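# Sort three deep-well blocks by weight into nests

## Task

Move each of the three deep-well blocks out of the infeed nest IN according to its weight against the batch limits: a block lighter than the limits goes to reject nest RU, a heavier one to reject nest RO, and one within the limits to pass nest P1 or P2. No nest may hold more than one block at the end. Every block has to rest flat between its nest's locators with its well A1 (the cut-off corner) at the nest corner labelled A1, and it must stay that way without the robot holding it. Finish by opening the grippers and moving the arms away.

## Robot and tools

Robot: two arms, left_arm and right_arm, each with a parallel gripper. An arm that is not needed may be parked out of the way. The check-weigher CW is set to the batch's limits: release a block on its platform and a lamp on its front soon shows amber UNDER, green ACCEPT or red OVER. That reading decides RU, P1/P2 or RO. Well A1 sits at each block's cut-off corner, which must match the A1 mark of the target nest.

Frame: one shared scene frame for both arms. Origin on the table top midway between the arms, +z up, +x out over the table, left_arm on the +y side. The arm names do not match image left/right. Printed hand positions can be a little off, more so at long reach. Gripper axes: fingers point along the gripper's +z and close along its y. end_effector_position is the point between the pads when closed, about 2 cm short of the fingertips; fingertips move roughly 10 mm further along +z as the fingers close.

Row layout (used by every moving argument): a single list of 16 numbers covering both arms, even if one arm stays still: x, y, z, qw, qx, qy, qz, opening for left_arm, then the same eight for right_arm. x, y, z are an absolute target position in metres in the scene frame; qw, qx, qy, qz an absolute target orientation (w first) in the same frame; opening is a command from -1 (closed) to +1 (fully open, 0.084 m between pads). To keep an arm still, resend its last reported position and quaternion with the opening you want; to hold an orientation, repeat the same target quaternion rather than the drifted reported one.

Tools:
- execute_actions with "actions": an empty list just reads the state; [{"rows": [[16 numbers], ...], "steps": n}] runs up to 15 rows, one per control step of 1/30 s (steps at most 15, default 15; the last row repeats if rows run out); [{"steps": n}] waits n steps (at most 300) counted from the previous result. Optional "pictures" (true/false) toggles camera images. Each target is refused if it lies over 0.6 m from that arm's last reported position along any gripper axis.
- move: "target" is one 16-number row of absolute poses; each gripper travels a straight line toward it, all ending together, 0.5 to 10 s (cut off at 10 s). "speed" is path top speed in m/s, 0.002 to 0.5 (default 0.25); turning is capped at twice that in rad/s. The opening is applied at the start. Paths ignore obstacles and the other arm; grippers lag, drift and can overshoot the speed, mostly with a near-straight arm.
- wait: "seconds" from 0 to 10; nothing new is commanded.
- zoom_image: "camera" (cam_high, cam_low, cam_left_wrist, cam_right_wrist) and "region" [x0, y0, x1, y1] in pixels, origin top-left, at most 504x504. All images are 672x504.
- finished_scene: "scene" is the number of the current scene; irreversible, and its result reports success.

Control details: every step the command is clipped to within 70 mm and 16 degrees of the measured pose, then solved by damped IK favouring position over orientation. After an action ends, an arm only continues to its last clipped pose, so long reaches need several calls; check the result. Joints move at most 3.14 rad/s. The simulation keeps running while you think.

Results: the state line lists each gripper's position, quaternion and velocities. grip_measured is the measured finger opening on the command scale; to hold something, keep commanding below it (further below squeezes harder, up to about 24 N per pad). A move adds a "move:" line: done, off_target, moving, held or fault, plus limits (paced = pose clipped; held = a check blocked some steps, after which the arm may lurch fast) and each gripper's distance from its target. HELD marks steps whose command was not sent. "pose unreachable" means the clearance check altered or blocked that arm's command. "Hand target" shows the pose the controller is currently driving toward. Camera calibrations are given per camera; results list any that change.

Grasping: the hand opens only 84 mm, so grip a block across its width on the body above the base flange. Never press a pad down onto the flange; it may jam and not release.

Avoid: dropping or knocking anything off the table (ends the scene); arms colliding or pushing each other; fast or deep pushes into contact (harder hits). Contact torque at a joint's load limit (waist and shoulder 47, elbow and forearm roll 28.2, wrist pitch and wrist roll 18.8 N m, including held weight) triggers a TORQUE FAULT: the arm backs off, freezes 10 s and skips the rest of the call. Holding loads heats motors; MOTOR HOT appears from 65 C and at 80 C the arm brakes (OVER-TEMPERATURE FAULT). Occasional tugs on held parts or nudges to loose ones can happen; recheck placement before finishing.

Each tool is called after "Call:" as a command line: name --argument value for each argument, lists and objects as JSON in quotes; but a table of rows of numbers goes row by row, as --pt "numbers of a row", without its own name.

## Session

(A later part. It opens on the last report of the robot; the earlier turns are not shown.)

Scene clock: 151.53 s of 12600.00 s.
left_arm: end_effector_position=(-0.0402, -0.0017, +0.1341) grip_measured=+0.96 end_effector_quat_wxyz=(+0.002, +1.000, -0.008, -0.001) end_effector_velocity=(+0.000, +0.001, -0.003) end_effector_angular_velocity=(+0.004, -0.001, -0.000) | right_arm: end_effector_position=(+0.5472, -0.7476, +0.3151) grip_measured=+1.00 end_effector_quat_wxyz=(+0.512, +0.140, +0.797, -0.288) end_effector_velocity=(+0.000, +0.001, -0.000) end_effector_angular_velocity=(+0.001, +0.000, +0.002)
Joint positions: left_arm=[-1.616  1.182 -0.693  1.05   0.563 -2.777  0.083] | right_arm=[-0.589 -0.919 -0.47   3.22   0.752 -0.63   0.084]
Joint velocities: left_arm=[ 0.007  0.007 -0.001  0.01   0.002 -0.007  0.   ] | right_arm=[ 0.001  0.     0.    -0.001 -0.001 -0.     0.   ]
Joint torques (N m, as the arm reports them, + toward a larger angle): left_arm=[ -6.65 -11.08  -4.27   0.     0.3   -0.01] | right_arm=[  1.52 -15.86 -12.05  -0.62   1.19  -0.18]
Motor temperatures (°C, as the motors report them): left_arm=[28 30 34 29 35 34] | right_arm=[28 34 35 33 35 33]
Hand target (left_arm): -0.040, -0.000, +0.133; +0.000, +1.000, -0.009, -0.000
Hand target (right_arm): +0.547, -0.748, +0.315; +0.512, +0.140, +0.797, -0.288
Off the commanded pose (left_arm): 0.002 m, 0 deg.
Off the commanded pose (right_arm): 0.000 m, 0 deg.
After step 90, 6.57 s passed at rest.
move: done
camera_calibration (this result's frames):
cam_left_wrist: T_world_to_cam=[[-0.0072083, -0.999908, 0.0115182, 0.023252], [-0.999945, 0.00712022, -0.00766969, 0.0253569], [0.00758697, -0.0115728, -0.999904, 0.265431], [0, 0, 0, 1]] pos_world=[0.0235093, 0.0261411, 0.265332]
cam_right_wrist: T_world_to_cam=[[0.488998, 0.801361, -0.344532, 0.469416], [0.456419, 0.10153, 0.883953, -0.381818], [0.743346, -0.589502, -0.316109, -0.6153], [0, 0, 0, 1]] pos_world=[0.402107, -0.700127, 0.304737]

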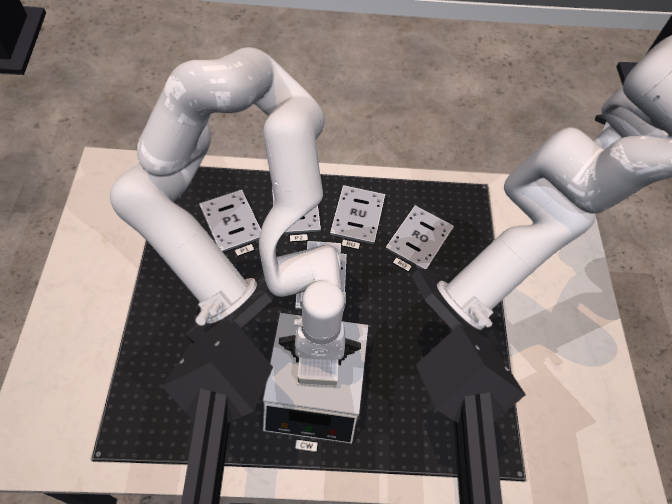

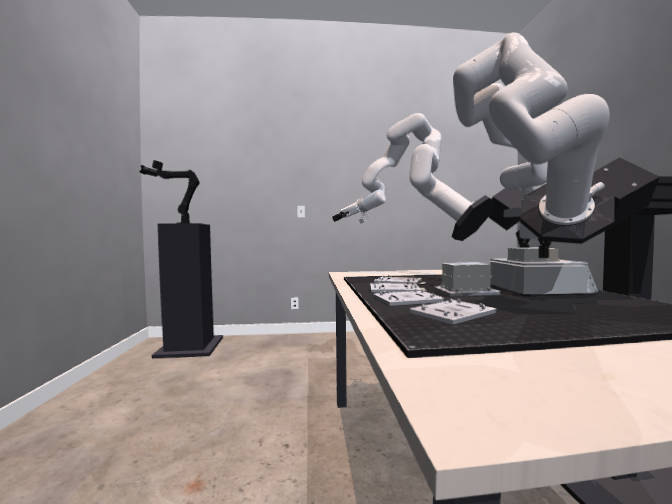

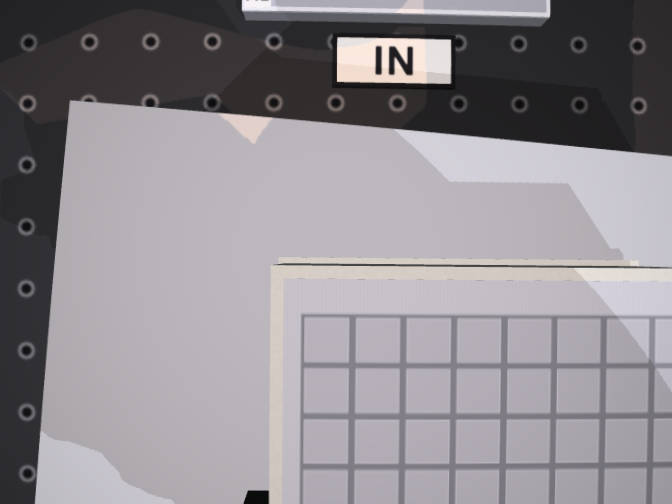

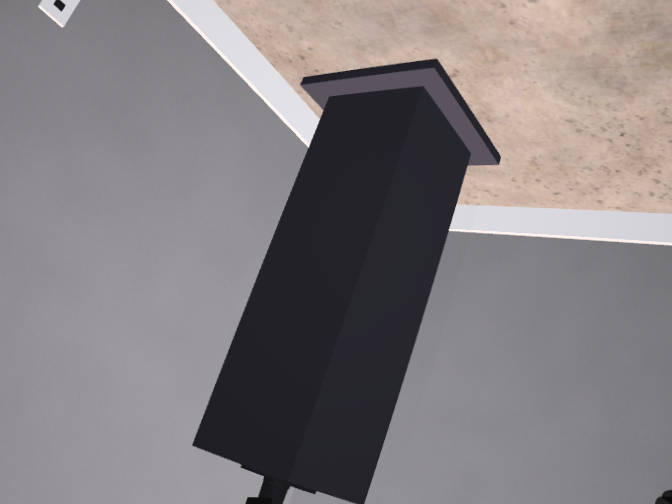

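Contact (~0.136). Release.

Call:
move --target '[-0.04,-0.001,0.136,0,1,-0.009,0,1,0.5472,-0.7476,0.3151,0.512,0.140,0.797,-0.288,1]' --speed 0.005

Call:
wait --seconds 2

Scene clock: 167.50 s of 12600.00 s.
left_arm: end_effector_position=(-0.0400, -0.0007, +0.1357) grip_measured=+1.00 end_effector_quat_wxyz=(-0.000, +1.000, -0.009, +0.000) end_effector_velocity=(-0.001, -0.002, +0.002) end_effector_angular_velocity=(-0.005, +0.003, +0.003) | right_arm: end_effector_position=(+0.5472, -0.7476, +0.3151) grip_measured=+1.00 end_effector_quat_wxyz=(+0.512, +0.140, +0.797, -0.288) end_effector_velocity=(+0.001, +0.001, +0.000) end_effector_angular_velocity=(+0.001, -0.000, +0.002)
Joint positions: left_arm=[-1.624  1.176 -0.689  1.031  0.564 -2.763  0.084] | right_arm=[-0.589 -0.919 -0.47   3.22   0.752 -0.63   0.084]
Joint velocities: left_arm=[-0.002 -0.004 -0.002 -0.004 -0.003  0.003  0.   ] | right_arm=[ 0.002  0.    -0.    -0.    -0.001 -0.001 -0.   ]
Joint torques (N m, as the arm reports them, + toward a larger angle): left_arm=[ -8.23 -28.1  -10.75  -0.4   -2.11   0.06] | right_arm=[  1.2  -15.45 -11.8   -1.07   0.85  -0.31]
Motor temperatures (°C, as the motors report them): left_arm=[28 30 33 29 35 34] | right_arm=[28 34 36 33 35 33]
Hand target (left_arm): -0.040, -0.001, +0.136; -0.000, +1.000, -0.009, +0.000
Hand target (right_arm): +0.547, -0.748, +0.315; +0.512, +0.140, +0.797, -0.288
Off the commanded pose (left_arm): 0.000 m, 0 deg.
Off the commanded pose (right_arm): 0.000 m, 0 deg.
After step 90, 12.07 s passed at rest.
move: done
camera_calibration (this result's frames):
cam_left_wrist: T_world_to_cam=[[-0.00862664, -0.999935, 0.00748165, 0.0247436], [-0.99992, 0.00855674, -0.00932494, 0.025815], [0.00926031, -0.00756149, -0.999929, 0.267187], [0, 0, 0, 1]] pos_world=[0.0235522, 0.0265414, 0.267224]
cam_right_wrist: T_world_to_cam=[[0.488998, 0.801361, -0.344532, 0.469416], [0.456419, 0.10153, 0.883953, -0.381818], [0.743346, -0.589502, -0.316109, -0.6153], [0, 0, 0, 1]] pos_world=[0.402107, -0.700127, 0.304737]

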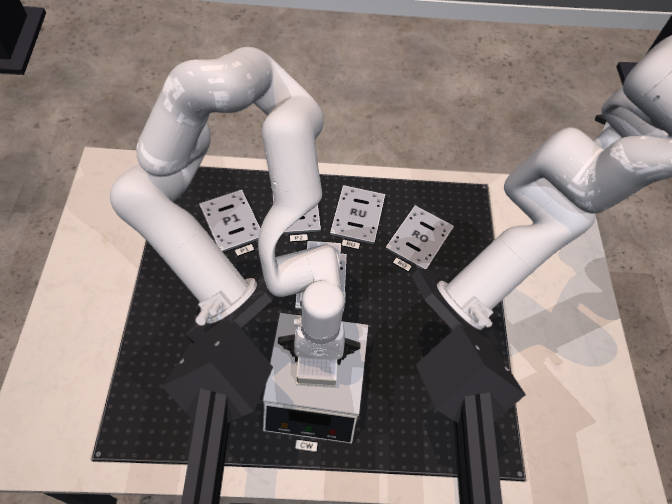

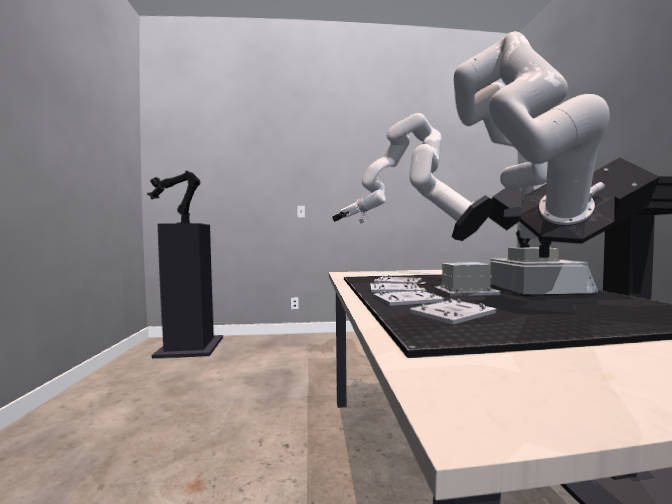

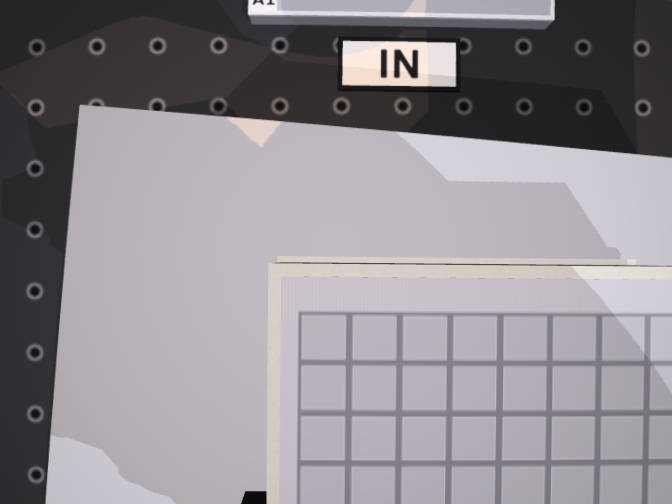

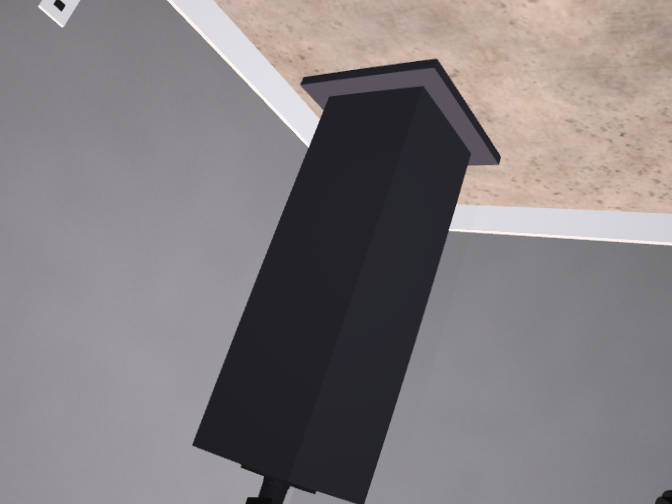

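Scene clock: 169.50 s of 12600.00 s.
left_arm: end_effector_position=(-0.0400, -0.0010, +0.1360) grip_measured=+1.00 end_effector_quat_wxyz=(-0.000, +1.000, -0.009, +0.000) end_effector_velocity=(-0.001, -0.000, +0.000) end_effector_angular_velocity=(-0.000, +0.003, +0.002) | right_arm: end_effector_position=(+0.5472, -0.7476, +0.3151) grip_measured=+1.00 end_effector_quat_wxyz=(+0.512, +0.140, +0.797, -0.288) end_effector_velocity=(-0.001, -0.001, -0.000) end_effector_angular_velocity=(+0.000, +0.001, -0.003)
Joint positions: left_arm=[-1.624  1.176 -0.69   1.03   0.564 -2.763  0.084] | right_arm=[-0.589 -0.919 -0.47   3.22   0.752 -0.63   0.084]
Joint velocities: left_arm=[ 0.001 -0.    -0.    -0.001 -0.003 -0.001 -0.   ] | right_arm=[-0.001  0.     0.     0.002  0.     0.     0.   ]
Joint torques (N m, as the arm reports them, + toward a larger angle): left_arm=[ -8.08 -27.73 -10.99  -0.42  -2.26   0.15] | right_arm=[  1.74 -15.46 -12.08  -0.64   0.79  -0.16]
Motor temperatures (°C, as the motors report them): left_arm=[28 30 33 29 35 34] | right_arm=[28 34 36 33 35 33]
Hand target (left_arm): -0.040, -0.001, +0.136; -0.000, +1.000, -0.009, +0.000
Hand target (right_arm): +0.547, -0.748, +0.315; +0.512, +0.140, +0.797, -0.288
Off the commanded pose (left_arm): 0.000 m, 0 deg.
Off the commanded pose (right_arm): 0.000 m, 0 deg.
Steps of this call (steps 1 to 60: nothing new was sent). Readings (end_effector_position):
1: left_arm (-0.0400, -0.0007, +0.1358) | right_arm (+0.5472, -0.7476, +0.3151)
2: left_arm (-0.0400, -0.0008, +0.1358) | right_arm (+0.5472, -0.7476, +0.3151)
4: left_arm (-0.0400, -0.0009, +0.1359) | right_arm (+0.5472, -0.7476, +0.3151)
8: left_arm (-0.0400, -0.0009, +0.1360) | right_arm (+0.5472, -0.7476, +0.3151)
60: the state above
camera_calibration (this result's frames):
cam_left_wrist: T_world_to_cam=[[-0.00835369, -0.999932, 0.00816736, 0.0243102], [-0.999924, 0.00827946, -0.00908001, 0.0257634], [0.00901177, -0.0082426, -0.999925, 0.267429], [0, 0, 0, 1]] pos_world=[0.0235545, 0.0262995, 0.267445]
cam_right_wrist: T_world_to_cam=[[0.488998, 0.801361, -0.344532, 0.469416], [0.456419, 0.10153, 0.883953, -0.381819], [0.743345, -0.589502, -0.316109, -0.6153], [0, 0, 0, 1]] pos_world=[0.402107, -0.700127, 0.304737]

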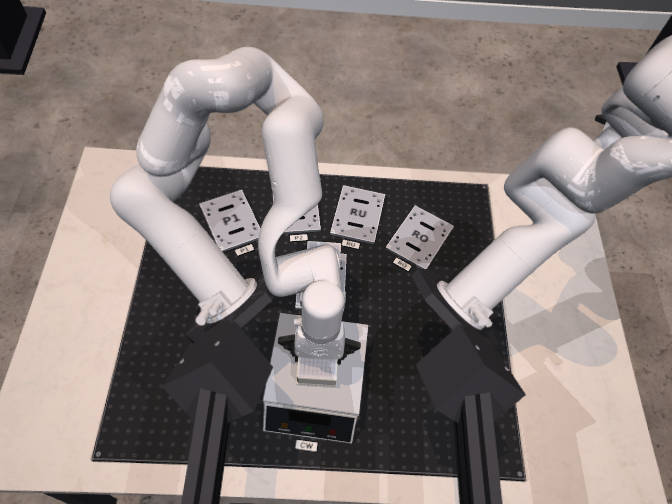

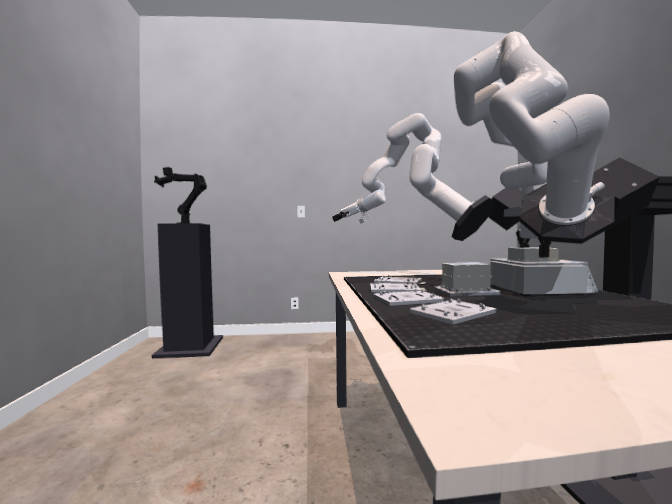

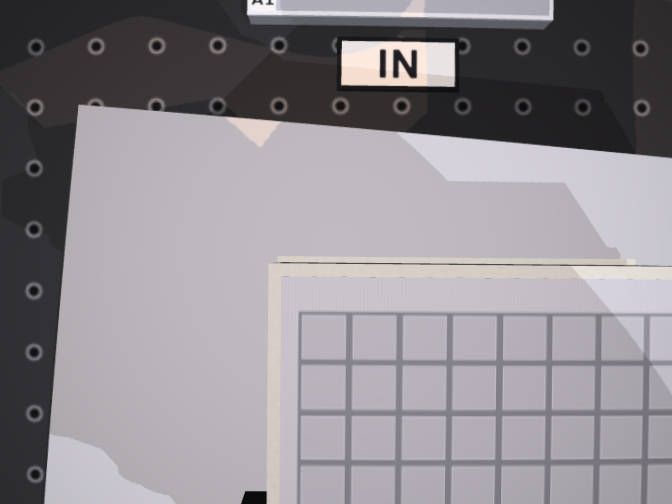

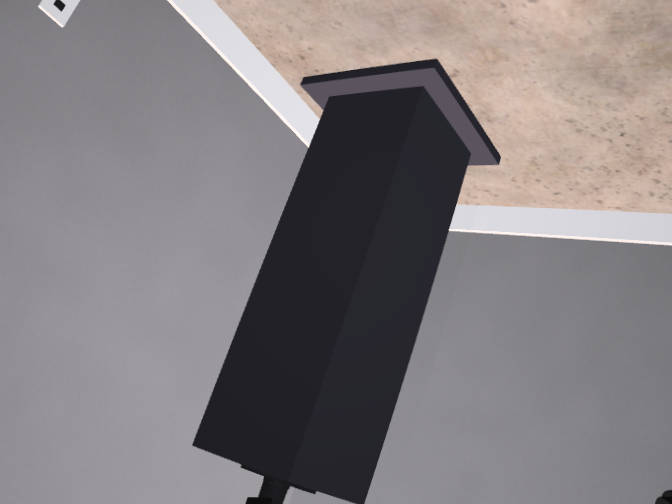

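Pad is touching; recentre.

Call:
move --target '[-0.04,-0.0003,0.136,0,1,-0.009,0,1,0.5472,-0.7476,0.3151,0.512,0.140,0.797,-0.288,1]' --speed 0.005

Call:
wait --seconds 2

Call:
zoom_image --camera "cam_high" --region '[250, 390, 370, 450]'

Scene clock: 193.23 s of 12600.00 s.
left_arm: end_effector_position=(-0.0400, -0.0003, +0.1360) grip_measured=+1.00 end_effector_quat_wxyz=(-0.000, +1.000, -0.009, +0.000) end_effector_velocity=(+0.001, +0.001, -0.000) end_effector_angular_velocity=(+0.001, -0.003, -0.001) | right_arm: end_effector_position=(+0.5472, -0.7476, +0.3151) grip_measured=+1.00 end_effector_quat_wxyz=(+0.512, +0.140, +0.797, -0.288) end_effector_velocity=(-0.000, +0.000, -0.000) end_effector_angular_velocity=(+0.001, +0.000, -0.000)
Joint positions: left_arm=[-1.624  1.175 -0.688  1.031  0.563 -2.765  0.084] | right_arm=[-0.589 -0.919 -0.47   3.22   0.752 -0.63   0.084]
Joint velocities: left_arm=[-0.001 -0.     0.002  0.     0.002 -0.    -0.   ] | right_arm=[ 0.     0.    -0.     0.001 -0.001  0.001 -0.   ]
Joint torques (N m, as the arm reports them, + toward a larger angle): left_arm=[ -8.48 -27.76 -10.8   -0.42  -2.1    0.05] | right_arm=[  1.11 -15.41 -12.29  -0.37   0.92  -0.38]
Motor temperatures (°C, as the motors report them): left_arm=[28 30 34 29 35 34] | right_arm=[28 34 36 33 35 33]
Hand target (left_arm): -0.040, -0.000, +0.136; -0.000, +1.000, -0.009, -0.000
Hand target (right_arm): +0.547, -0.748, +0.315; +0.512, +0.140, +0.797, -0.288
Off the commanded pose (left_arm): 0.000 m, 0 deg.
Off the commanded pose (right_arm): 0.000 m, 0 deg.
After step 90, 20.03 s passed at rest.
move: done
camera_calibration (this result's frames):
cam_left_wrist: T_world_to_cam=[[-0.00837113, -0.999932, 0.00816657, 0.0249748], [-0.999924, 0.00829692, -0.00907865, 0.0257538], [0.00901027, -0.00824195, -0.999925, 0.267436], [0, 0, 0, 1]] pos_world=[0.0235513, 0.0269636, 0.267445]
cam_right_wrist: T_world_to_cam=[[0.488998, 0.801361, -0.344532, 0.469416], [0.456419, 0.10153, 0.883953, -0.381819], [0.743345, -0.589502, -0.316109, -0.6153], [0, 0, 0, 1]] pos_world=[0.402107, -0.700127, 0.304737]

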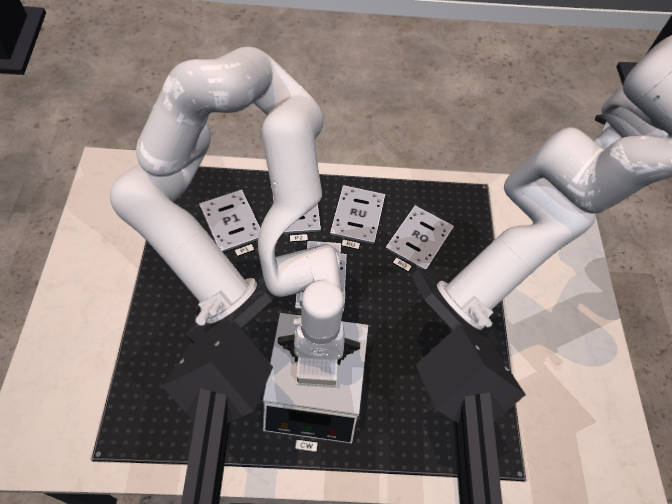

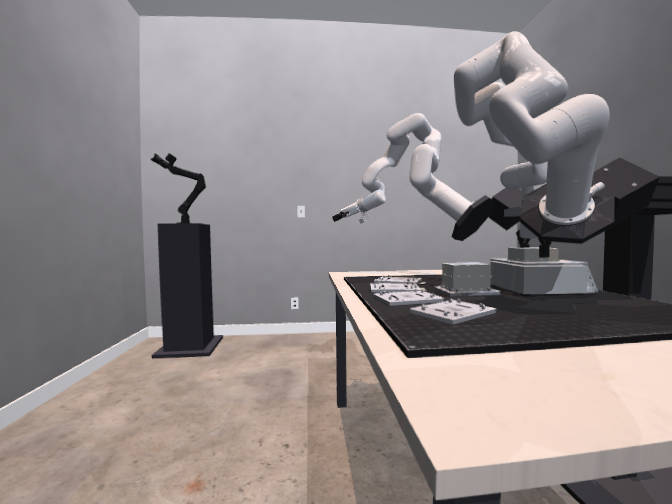

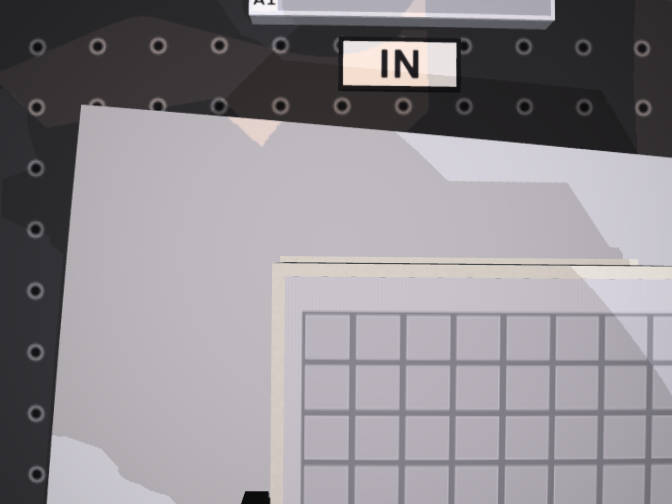

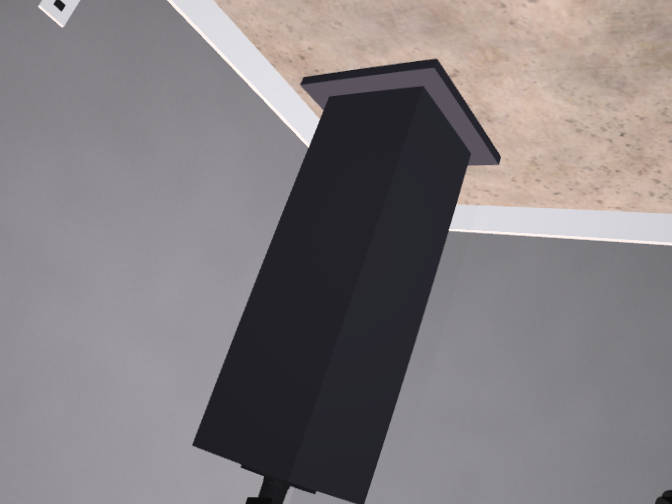

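Scene clock: 195.23 s of 12600.00 s.
left_arm: end_effector_position=(-0.0400, -0.0003, +0.1360) grip_measured=+1.00 end_effector_quat_wxyz=(-0.000, +1.000, -0.009, -0.000) end_effector_velocity=(-0.001, -0.000, +0.000) end_effector_angular_velocity=(-0.001, +0.003, +0.001) | right_arm: end_effector_position=(+0.5472, -0.7476, +0.3151) grip_measured=+1.00 end_effector_quat_wxyz=(+0.512, +0.140, +0.797, -0.288) end_effector_velocity=(+0.000, +0.000, -0.000) end_effector_angular_velocity=(+0.001, -0.001, -0.000)
Joint positions: left_arm=[-1.624  1.175 -0.688  1.031  0.563 -2.765  0.084] | right_arm=[-0.589 -0.919 -0.47   3.22   0.752 -0.63   0.084]
Joint velocities: left_arm=[ 0.    -0.    -0.     0.    -0.003 -0.001  0.   ] | right_arm=[ 0.     0.    -0.     0.     0.     0.001 -0.   ]
Joint torques (N m, as the arm reports them, + toward a larger angle): left_arm=[ -8.33 -27.9  -10.71  -0.49  -2.18   0.03] | right_arm=[  1.5  -14.89 -12.43  -0.9    0.82  -0.35]
Motor temperatures (°C, as the motors report them): left_arm=[28 30 34 29 35 34] | right_arm=[28 34 36 33 35 33]
Hand target (left_arm): -0.040, -0.000, +0.136; -0.000, +1.000, -0.009, -0.000
Hand target (right_arm): +0.547, -0.748, +0.315; +0.512, +0.140, +0.797, -0.288
Off the commanded pose (left_arm): 0.000 m, 0 deg.
Off the commanded pose (right_arm): 0.000 m, 0 deg.
Steps of this call (steps 1 to 60: nothing new was sent). Readings (end_effector_position):
1: left_arm (-0.0400, -0.0003, +0.1360) | right_arm (+0.5472, -0.7476, +0.3151)
2: left_arm (-0.0400, -0.0003, +0.1360) | right_arm (+0.5472, -0.7476, +0.3151)
4: left_arm (-0.0400, -0.0003, +0.1360) | right_arm (+0.5472, -0.7476, +0.3151)
8: left_arm (-0.0400, -0.0003, +0.1360) | right_arm (+0.5472, -0.7476, +0.3151)
60: the state above
camera_calibration (this result's frames):
cam_left_wrist: T_world_to_cam=[[-0.00836843, -0.999932, 0.00816842, 0.0250155], [-0.999924, 0.00829422, -0.00907698, 0.0257528], [0.00900861, -0.00824376, -0.999925, 0.267435], [0, 0, 0, 1]] pos_world=[0.023551, 0.0270049, 0.267445]
cam_right_wrist: T_world_to_cam=[[0.488998, 0.801361, -0.344532, 0.469416], [0.45642, 0.10153, 0.883953, -0.381818], [0.743346, -0.589502, -0.316109, -0.6153], [0, 0, 0, 1]] pos_world=[0.402107, -0.700127, 0.304737]

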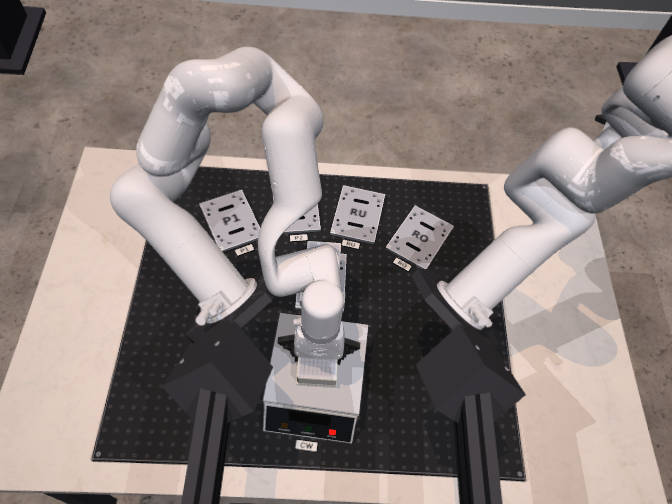

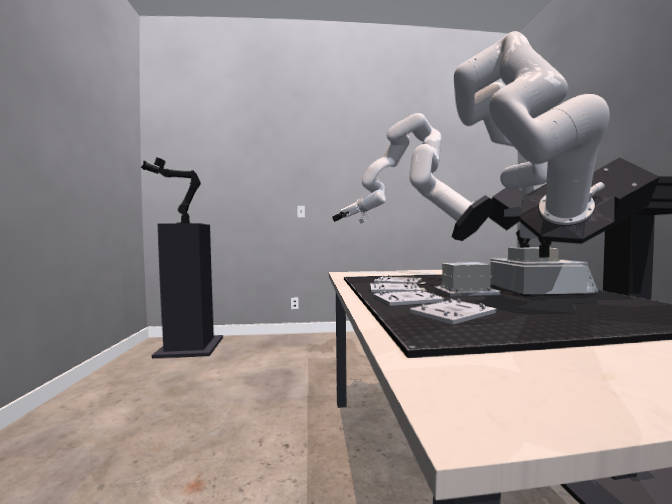

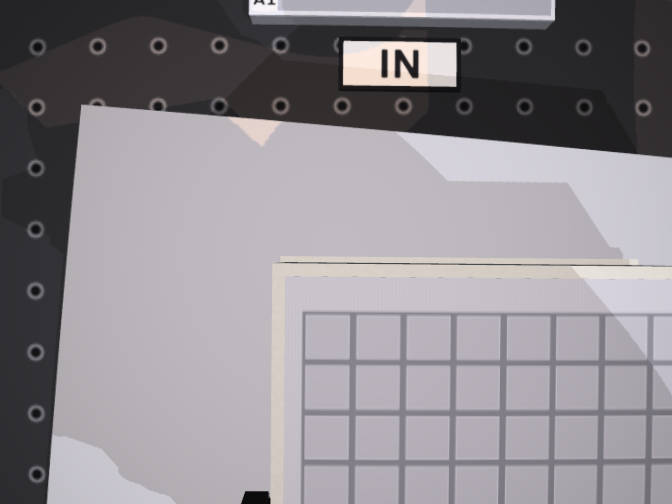

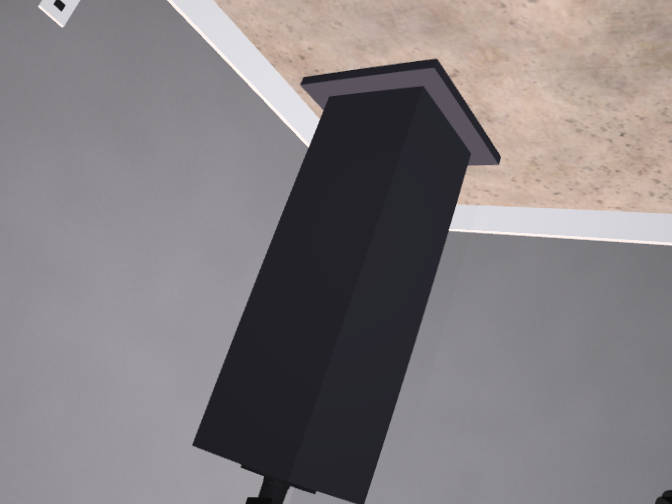

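Region (250, 390, 370, 450) of cam_high's 672x504 image, scaled by 4.200, with more detail than that image has.

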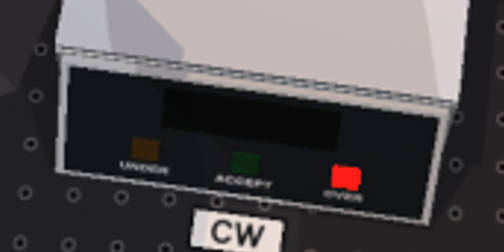

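Call:
move --target '[-0.04,-0.0003,0.136,0,1,-0.009,0,0.2,0.5472,-0.7476,0.3151,0.512,0.140,0.797,-0.288,1]'

Call:
move --target '[0.0,-0.0003,0.19,0,1,-0.009,0,0.2,0.5472,-0.7476,0.3151,0.512,0.140,0.797,-0.288,1]' --speed 0.06

Call:
move --target '[0.25,-0.1,0.19,0,1,-0.009,0,0.2,0.5472,-0.7476,0.3151,0.512,0.140,0.797,-0.288,1]' --speed 0.12

Call:
move --target '[0.352,-0.258,0.13,0,0.9692,-0.2462,0,0.2,0.5472,-0.7476,0.3151,0.512,0.140,0.797,-0.288,1]' --speed 0.12

Scene clock: 219.20 s of 12600.00 s.
left_arm: end_effector_position=(-0.0400, -0.0004, +0.1361) grip_measured=+0.96 end_effector_quat_wxyz=(+0.000, +1.000, -0.009, -0.000) end_effector_velocity=(-0.000, -0.000, +0.000) end_effector_angular_velocity=(-0.001, +0.001, -0.001) | right_arm: end_effector_position=(+0.5472, -0.7476, +0.3151) grip_measured=+1.00 end_effector_quat_wxyz=(+0.512, +0.140, +0.797, -0.288) end_effector_velocity=(-0.001, -0.000, -0.000) end_effector_angular_velocity=(-0.000, +0.001, -0.001)
Joint positions: left_arm=[-1.624  1.175 -0.688  1.031  0.563 -2.765  0.083] | right_arm=[-0.589 -0.919 -0.47   3.22   0.752 -0.63   0.084]
Joint velocities: left_arm=[-0.     0.    -0.001  0.    -0.001  0.001 -0.   ] | right_arm=[-0.002 -0.    -0.     0.    -0.001  0.     0.   ]
Joint torques (N m, as the arm reports them, + toward a larger angle): left_arm=[ -7.89 -26.86  -9.95  -0.47  -1.96   0.09] | right_arm=[  1.62 -15.77 -11.87  -0.65   0.56  -0.42]
Motor temperatures (°C, as the motors report them): left_arm=[28 30 34 29 35 34] | right_arm=[28 34 36 33 35 33]
Hand target (left_arm): -0.040, -0.000, +0.136; +0.000, +1.000, -0.009, +0.000
Hand target (right_arm): +0.547, -0.748, +0.315; +0.512, +0.140, +0.797, -0.288
Off the commanded pose (left_arm): 0.000 m, 0 deg.
Off the commanded pose (right_arm): 0.000 m, 0 deg.
After step 90, 20.27 s passed at rest.
move: done
camera_calibration (this result's frames):
cam_left_wrist: T_world_to_cam=[[-0.00830142, -0.99993, 0.00837584, 0.0248865], [-0.999926, 0.00822601, -0.00899799, 0.0257299], [0.00892846, -0.00844991, -0.999924, 0.267485], [0, 0, 0, 1]] pos_world=[0.0235464, 0.0269334, 0.267488]
cam_right_wrist: T_world_to_cam=[[0.488998, 0.801361, -0.344532, 0.469416], [0.456419, 0.10153, 0.883953, -0.381818], [0.743346, -0.589502, -0.316109, -0.6153], [0, 0, 0, 1]] pos_world=[0.402107, -0.700127, 0.304737]

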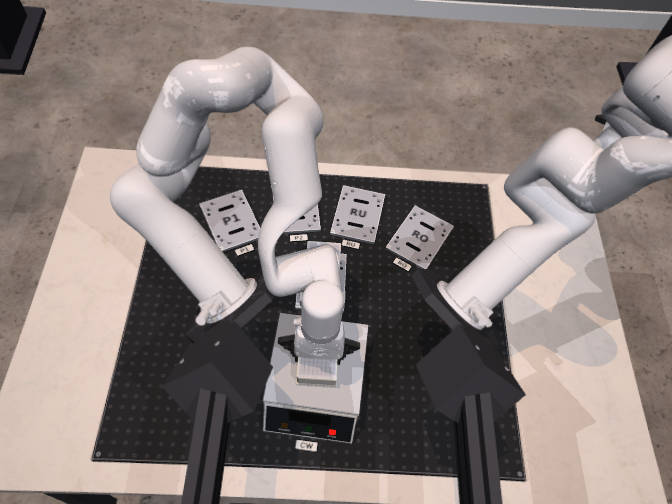

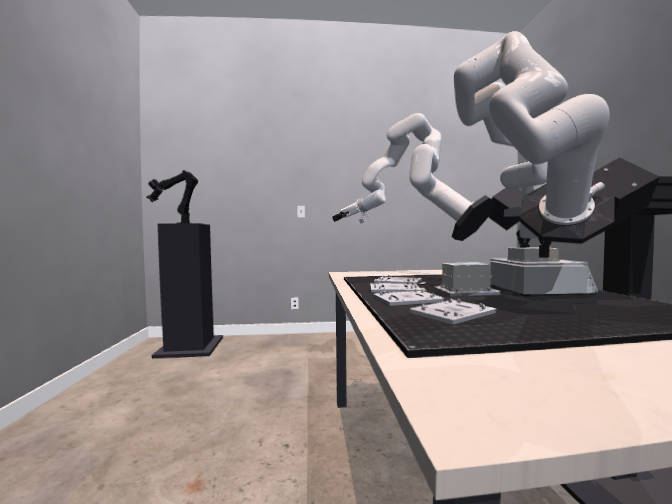

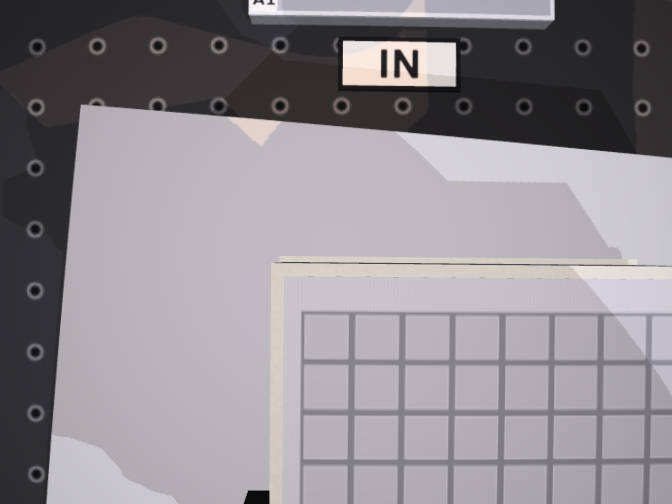

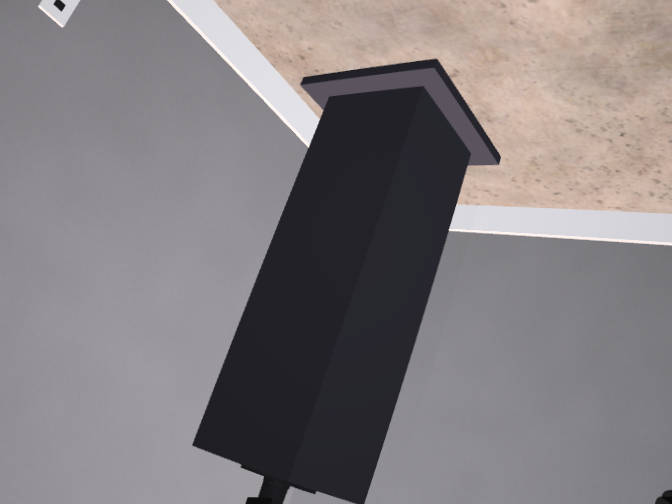

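Scene clock: 220.80 s of 12600.00 s.
left_arm: end_effector_position=(-0.0002, -0.0003, +0.1898) grip_measured=+0.96 end_effector_quat_wxyz=(-0.000, +1.000, -0.009, +0.000) end_effector_velocity=(+0.001, -0.000, +0.002) end_effector_angular_velocity=(+0.001, +0.001, +0.001) | right_arm: end_effector_position=(+0.5472, -0.7476, +0.3151) grip_measured=+1.00 end_effector_quat_wxyz=(+0.512, +0.140, +0.797, -0.288) end_effector_velocity=(-0.000, -0.000, -0.000) end_effector_angular_velocity=(+0.000, +0.001, -0.001)
Joint positions: left_arm=[-1.624  0.926 -0.588  0.856  0.652 -2.552  0.083] | right_arm=[-0.589 -0.919 -0.47   3.22   0.752 -0.63   0.084]
Joint velocities: left_arm=[-0.    -0.008  0.002 -0.009  0.004  0.009  0.   ] | right_arm=[-0.     0.     0.     0.001 -0.    -0.    -0.   ]
Joint torques (N m, as the arm reports them, + toward a larger angle): left_arm=[ -8.98 -24.92 -13.56  -0.4   -2.22   0.06] | right_arm=[  1.64 -15.12 -12.45  -0.62   0.96  -0.16]
Motor temperatures (°C, as the motors report them): left_arm=[28 30 34 29 35 34] | right_arm=[28 34 36 33 35 33]
Hand target (left_arm): -0.000, -0.000, +0.190; -0.000, +1.000, -0.009, +0.000
Hand target (right_arm): +0.547, -0.748, +0.315; +0.512, +0.140, +0.797, -0.288
Off the commanded pose (left_arm): 0.000 m, 0 deg.
Off the commanded pose (right_arm): 0.000 m, 0 deg.
move: done
camera_calibration (this result's frames):
cam_left_wrist: T_world_to_cam=[[-0.0083689, -0.999933, 0.00795649, 0.02494], [-0.999922, 0.00829422, -0.00937309, 0.0660658], [0.00930648, -0.00803431, -0.999924, 0.320846], [0, 0, 0, 1]] pos_world=[0.0632834, 0.0269681, 0.321242]
cam_right_wrist: T_world_to_cam=[[0.488998, 0.801361, -0.344532, 0.469416], [0.456419, 0.10153, 0.883953, -0.381818], [0.743345, -0.589502, -0.316109, -0.6153], [0, 0, 0, 1]] pos_world=[0.402107, -0.700127, 0.304737]

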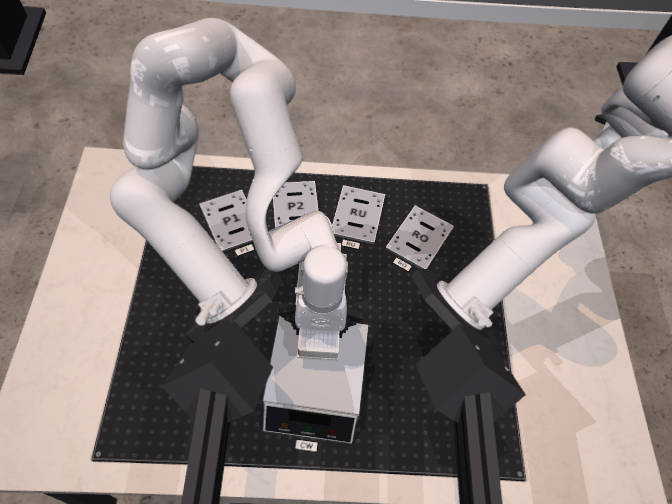

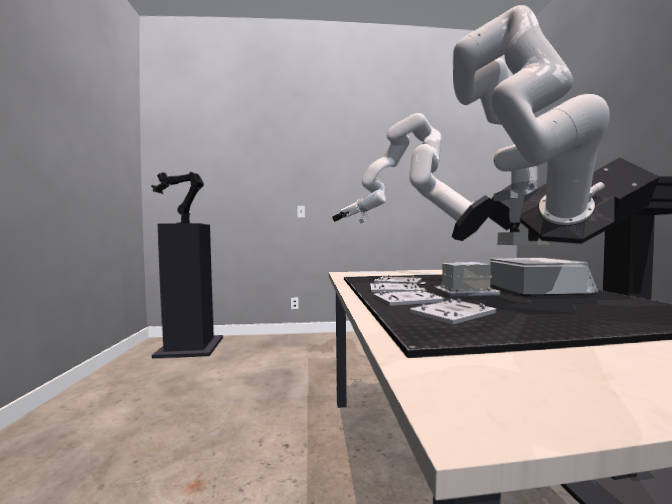

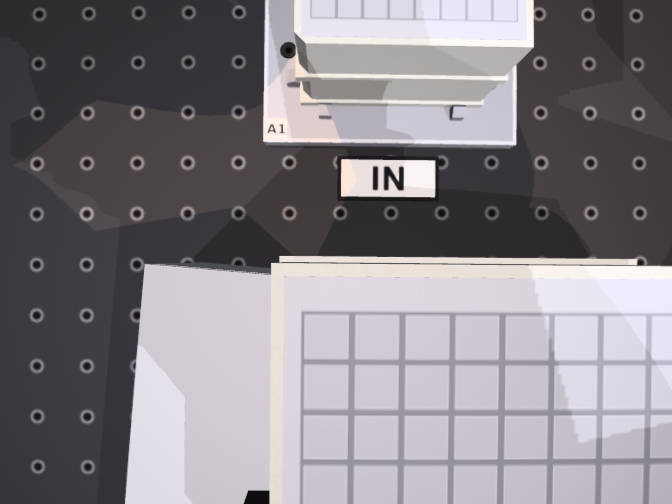

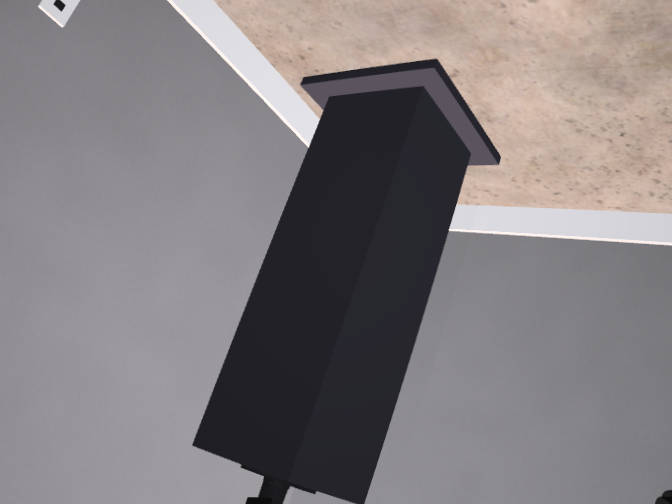

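Scene clock: 223.57 s of 12600.00 s.
left_arm: end_effector_position=(+0.2489, -0.1006, +0.1906) grip_measured=+0.96 end_effector_quat_wxyz=(-0.000, +1.000, -0.009, -0.000) end_effector_velocity=(+0.003, -0.002, +0.001) end_effector_angular_velocity=(-0.001, +0.000, +0.001) | right_arm: end_effector_position=(+0.5472, -0.7476, +0.3151) grip_measured=+1.00 end_effector_quat_wxyz=(+0.512, +0.140, +0.797, -0.288) end_effector_velocity=(-0.000, -0.000, +0.000) end_effector_angular_velocity=(-0.001, +0.000, -0.000)
Joint positions: left_arm=[-1.033  0.768 -0.936  1.1    0.972 -2.036  0.083] | right_arm=[-0.589 -0.919 -0.47   3.22   0.752 -0.63   0.084]
Joint velocities: left_arm=[ 0.002  0.002 -0.009 -0.002  0.002  0.006  0.   ] | right_arm=[-0.001 -0.     0.    -0.001  0.001  0.    -0.   ]
Joint torques (N m, as the arm reports them, + toward a larger angle): left_arm=[-18.28 -25.   -11.48  -0.49  -2.29  -0.07] | right_arm=[  1.72 -15.65 -12.09  -0.5    0.8    0.02]
Motor temperatures (°C, as the motors report them): left_arm=[28 30 34 29 35 34] | right_arm=[28 34 36 33 35 33]
Hand target (left_arm): +0.249, -0.101, +0.191; -0.000, +1.000, -0.009, -0.000
Hand target (right_arm): +0.547, -0.748, +0.315; +0.512, +0.140, +0.797, -0.288
Off the commanded pose (left_arm): 0.001 m, 0 deg.
Off the commanded pose (right_arm): 0.000 m, 0 deg.
move: done
camera_calibration (this result's frames):
cam_left_wrist: T_world_to_cam=[[-0.00875095, -0.99993, 0.0079672, -0.0731362], [-0.999923, 0.00868033, -0.00885573, 0.315985], [0.00878596, -0.00804408, -0.999929, 0.318696], [0, 0, 0, 1]] pos_world=[0.312521, -0.0733103, 0.322054]
cam_right_wrist: T_world_to_cam=[[0.488998, 0.801361, -0.344532, 0.469416], [0.456419, 0.10153, 0.883953, -0.381818], [0.743345, -0.589502, -0.316109, -0.6153], [0, 0, 0, 1]] pos_world=[0.402107, -0.700127, 0.304737]

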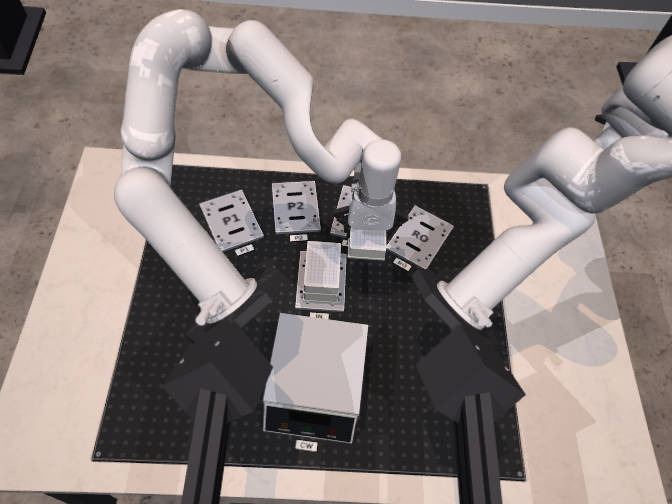

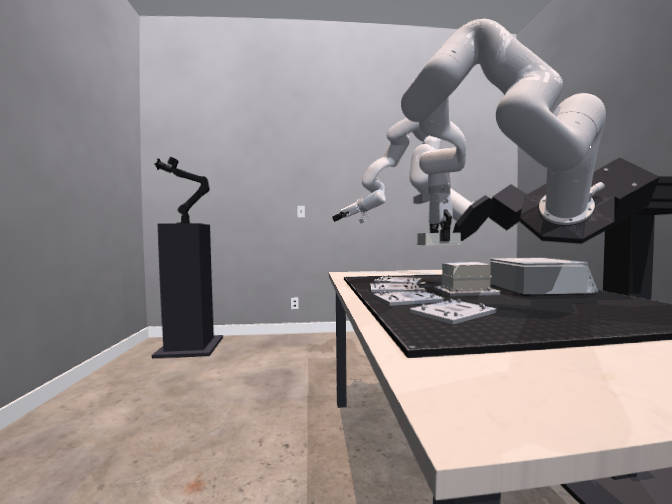

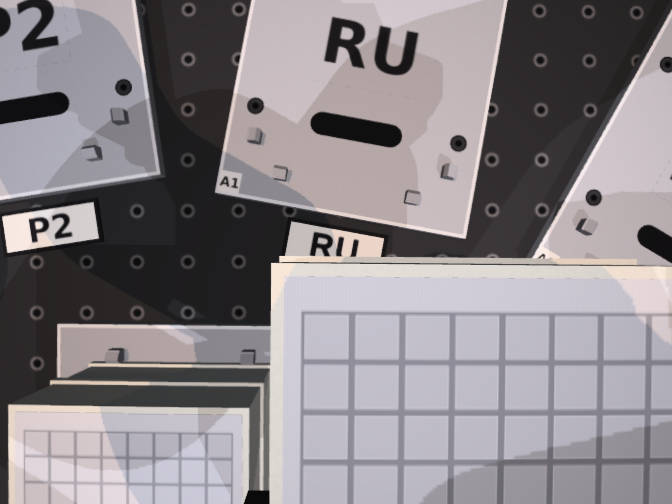

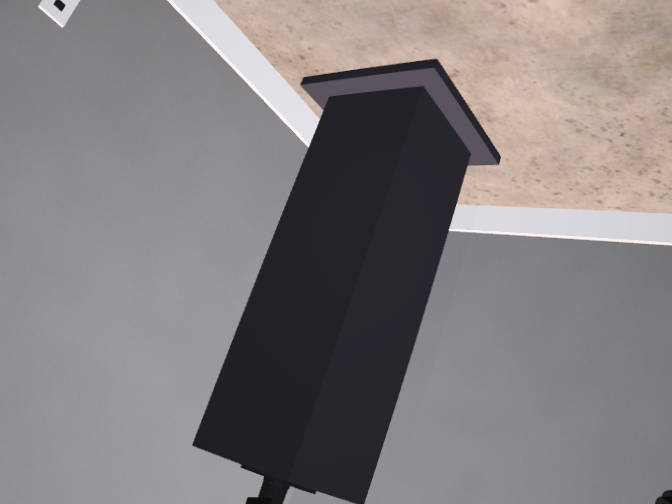

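Scene clock: 226.13 s of 12600.00 s.
left_arm: end_effector_position=(+0.3515, -0.2581, +0.1304) grip_measured=+0.96 end_effector_quat_wxyz=(+0.000, +0.969, -0.246, +0.000) end_effector_velocity=(+0.002, -0.002, -0.001) end_effector_angular_velocity=(+0.006, +0.003, -0.003) | right_arm: end_effector_position=(+0.5472, -0.7476, +0.3151) grip_measured=+1.00 end_effector_quat_wxyz=(+0.512, +0.140, +0.797, -0.288) end_effector_velocity=(+0.000, +0.000, -0.000) end_effector_angular_velocity=(+0.001, +0.001, +0.002)
Joint positions: left_arm=[-0.919  1.316 -1.796  1.035  1.091 -1.218  0.083] | right_arm=[-0.589 -0.919 -0.47   3.22   0.752 -0.63   0.084]
Joint velocities: left_arm=[ 0.     0.015 -0.026 -0.009  0.011  0.016 -0.   ] | right_arm=[ 0.001  0.    -0.    -0.001 -0.001  0.001  0.   ]
Joint torques (N m, as the arm reports them, + toward a larger angle): left_arm=[-25.47 -34.65 -12.19  -0.23  -2.45  -0.1 ] | right_arm=[  1.33 -15.22 -12.25  -0.6    0.91  -0.25]
Motor temperatures (°C, as the motors report them): left_arm=[28 30 34 29 35 34] | right_arm=[28 34 36 33 35 33]
Hand target (left_arm): +0.352, -0.258, +0.130; -0.000, +0.969, -0.246, -0.000
Hand target (right_arm): +0.547, -0.748, +0.315; +0.512, +0.140, +0.797, -0.288
Off the commanded pose (left_arm): 0.001 m, 0 deg.
Off the commanded pose (right_arm): 0.000 m, 0 deg.
move: done
camera_calibration (this result's frames):
cam_left_wrist: T_world_to_cam=[[-0.468222, -0.883572, 0.00832237, -0.0378185], [-0.8836, 0.468148, -0.00945078, 0.497151], [0.00445435, -0.0117787, -0.999921, 0.256874], [0, 0, 0, 1]] pos_world=[0.420431, -0.26313, 0.261866]
cam_right_wrist: T_world_to_cam=[[0.488998, 0.801361, -0.344532, 0.469416], [0.456419, 0.10153, 0.883953, -0.381818], [0.743346, -0.589502, -0.316109, -0.6153], [0, 0, 0, 1]] pos_world=[0.402107, -0.700127, 0.304737]

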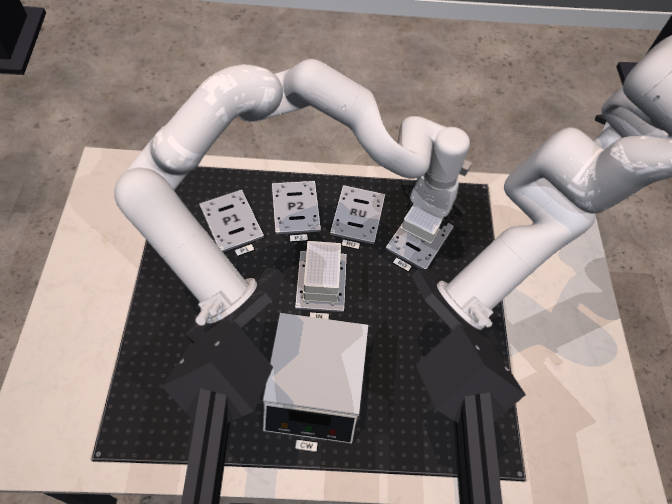

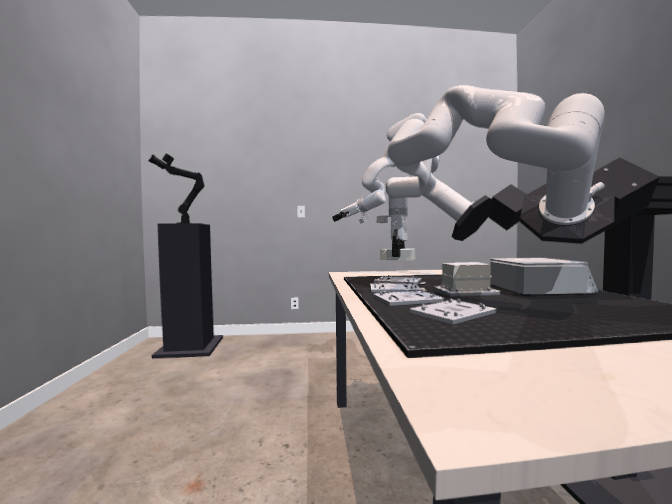

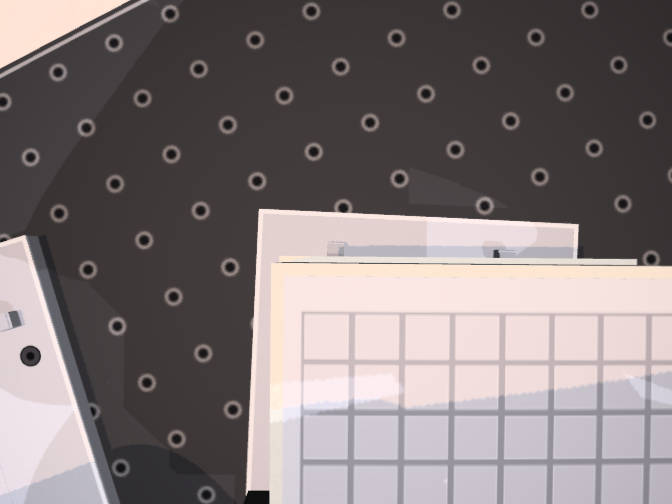

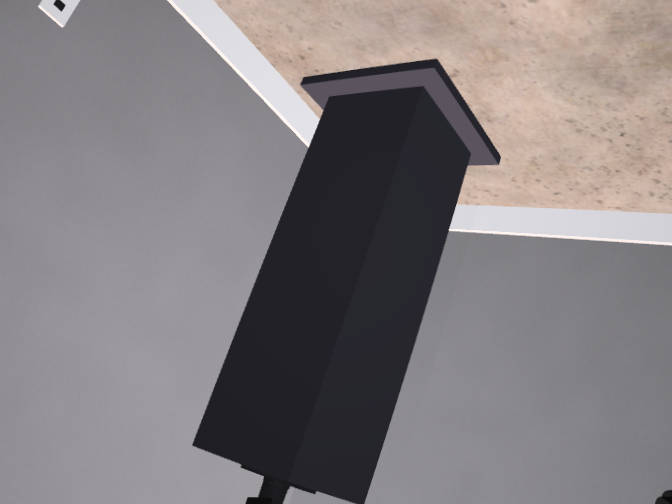

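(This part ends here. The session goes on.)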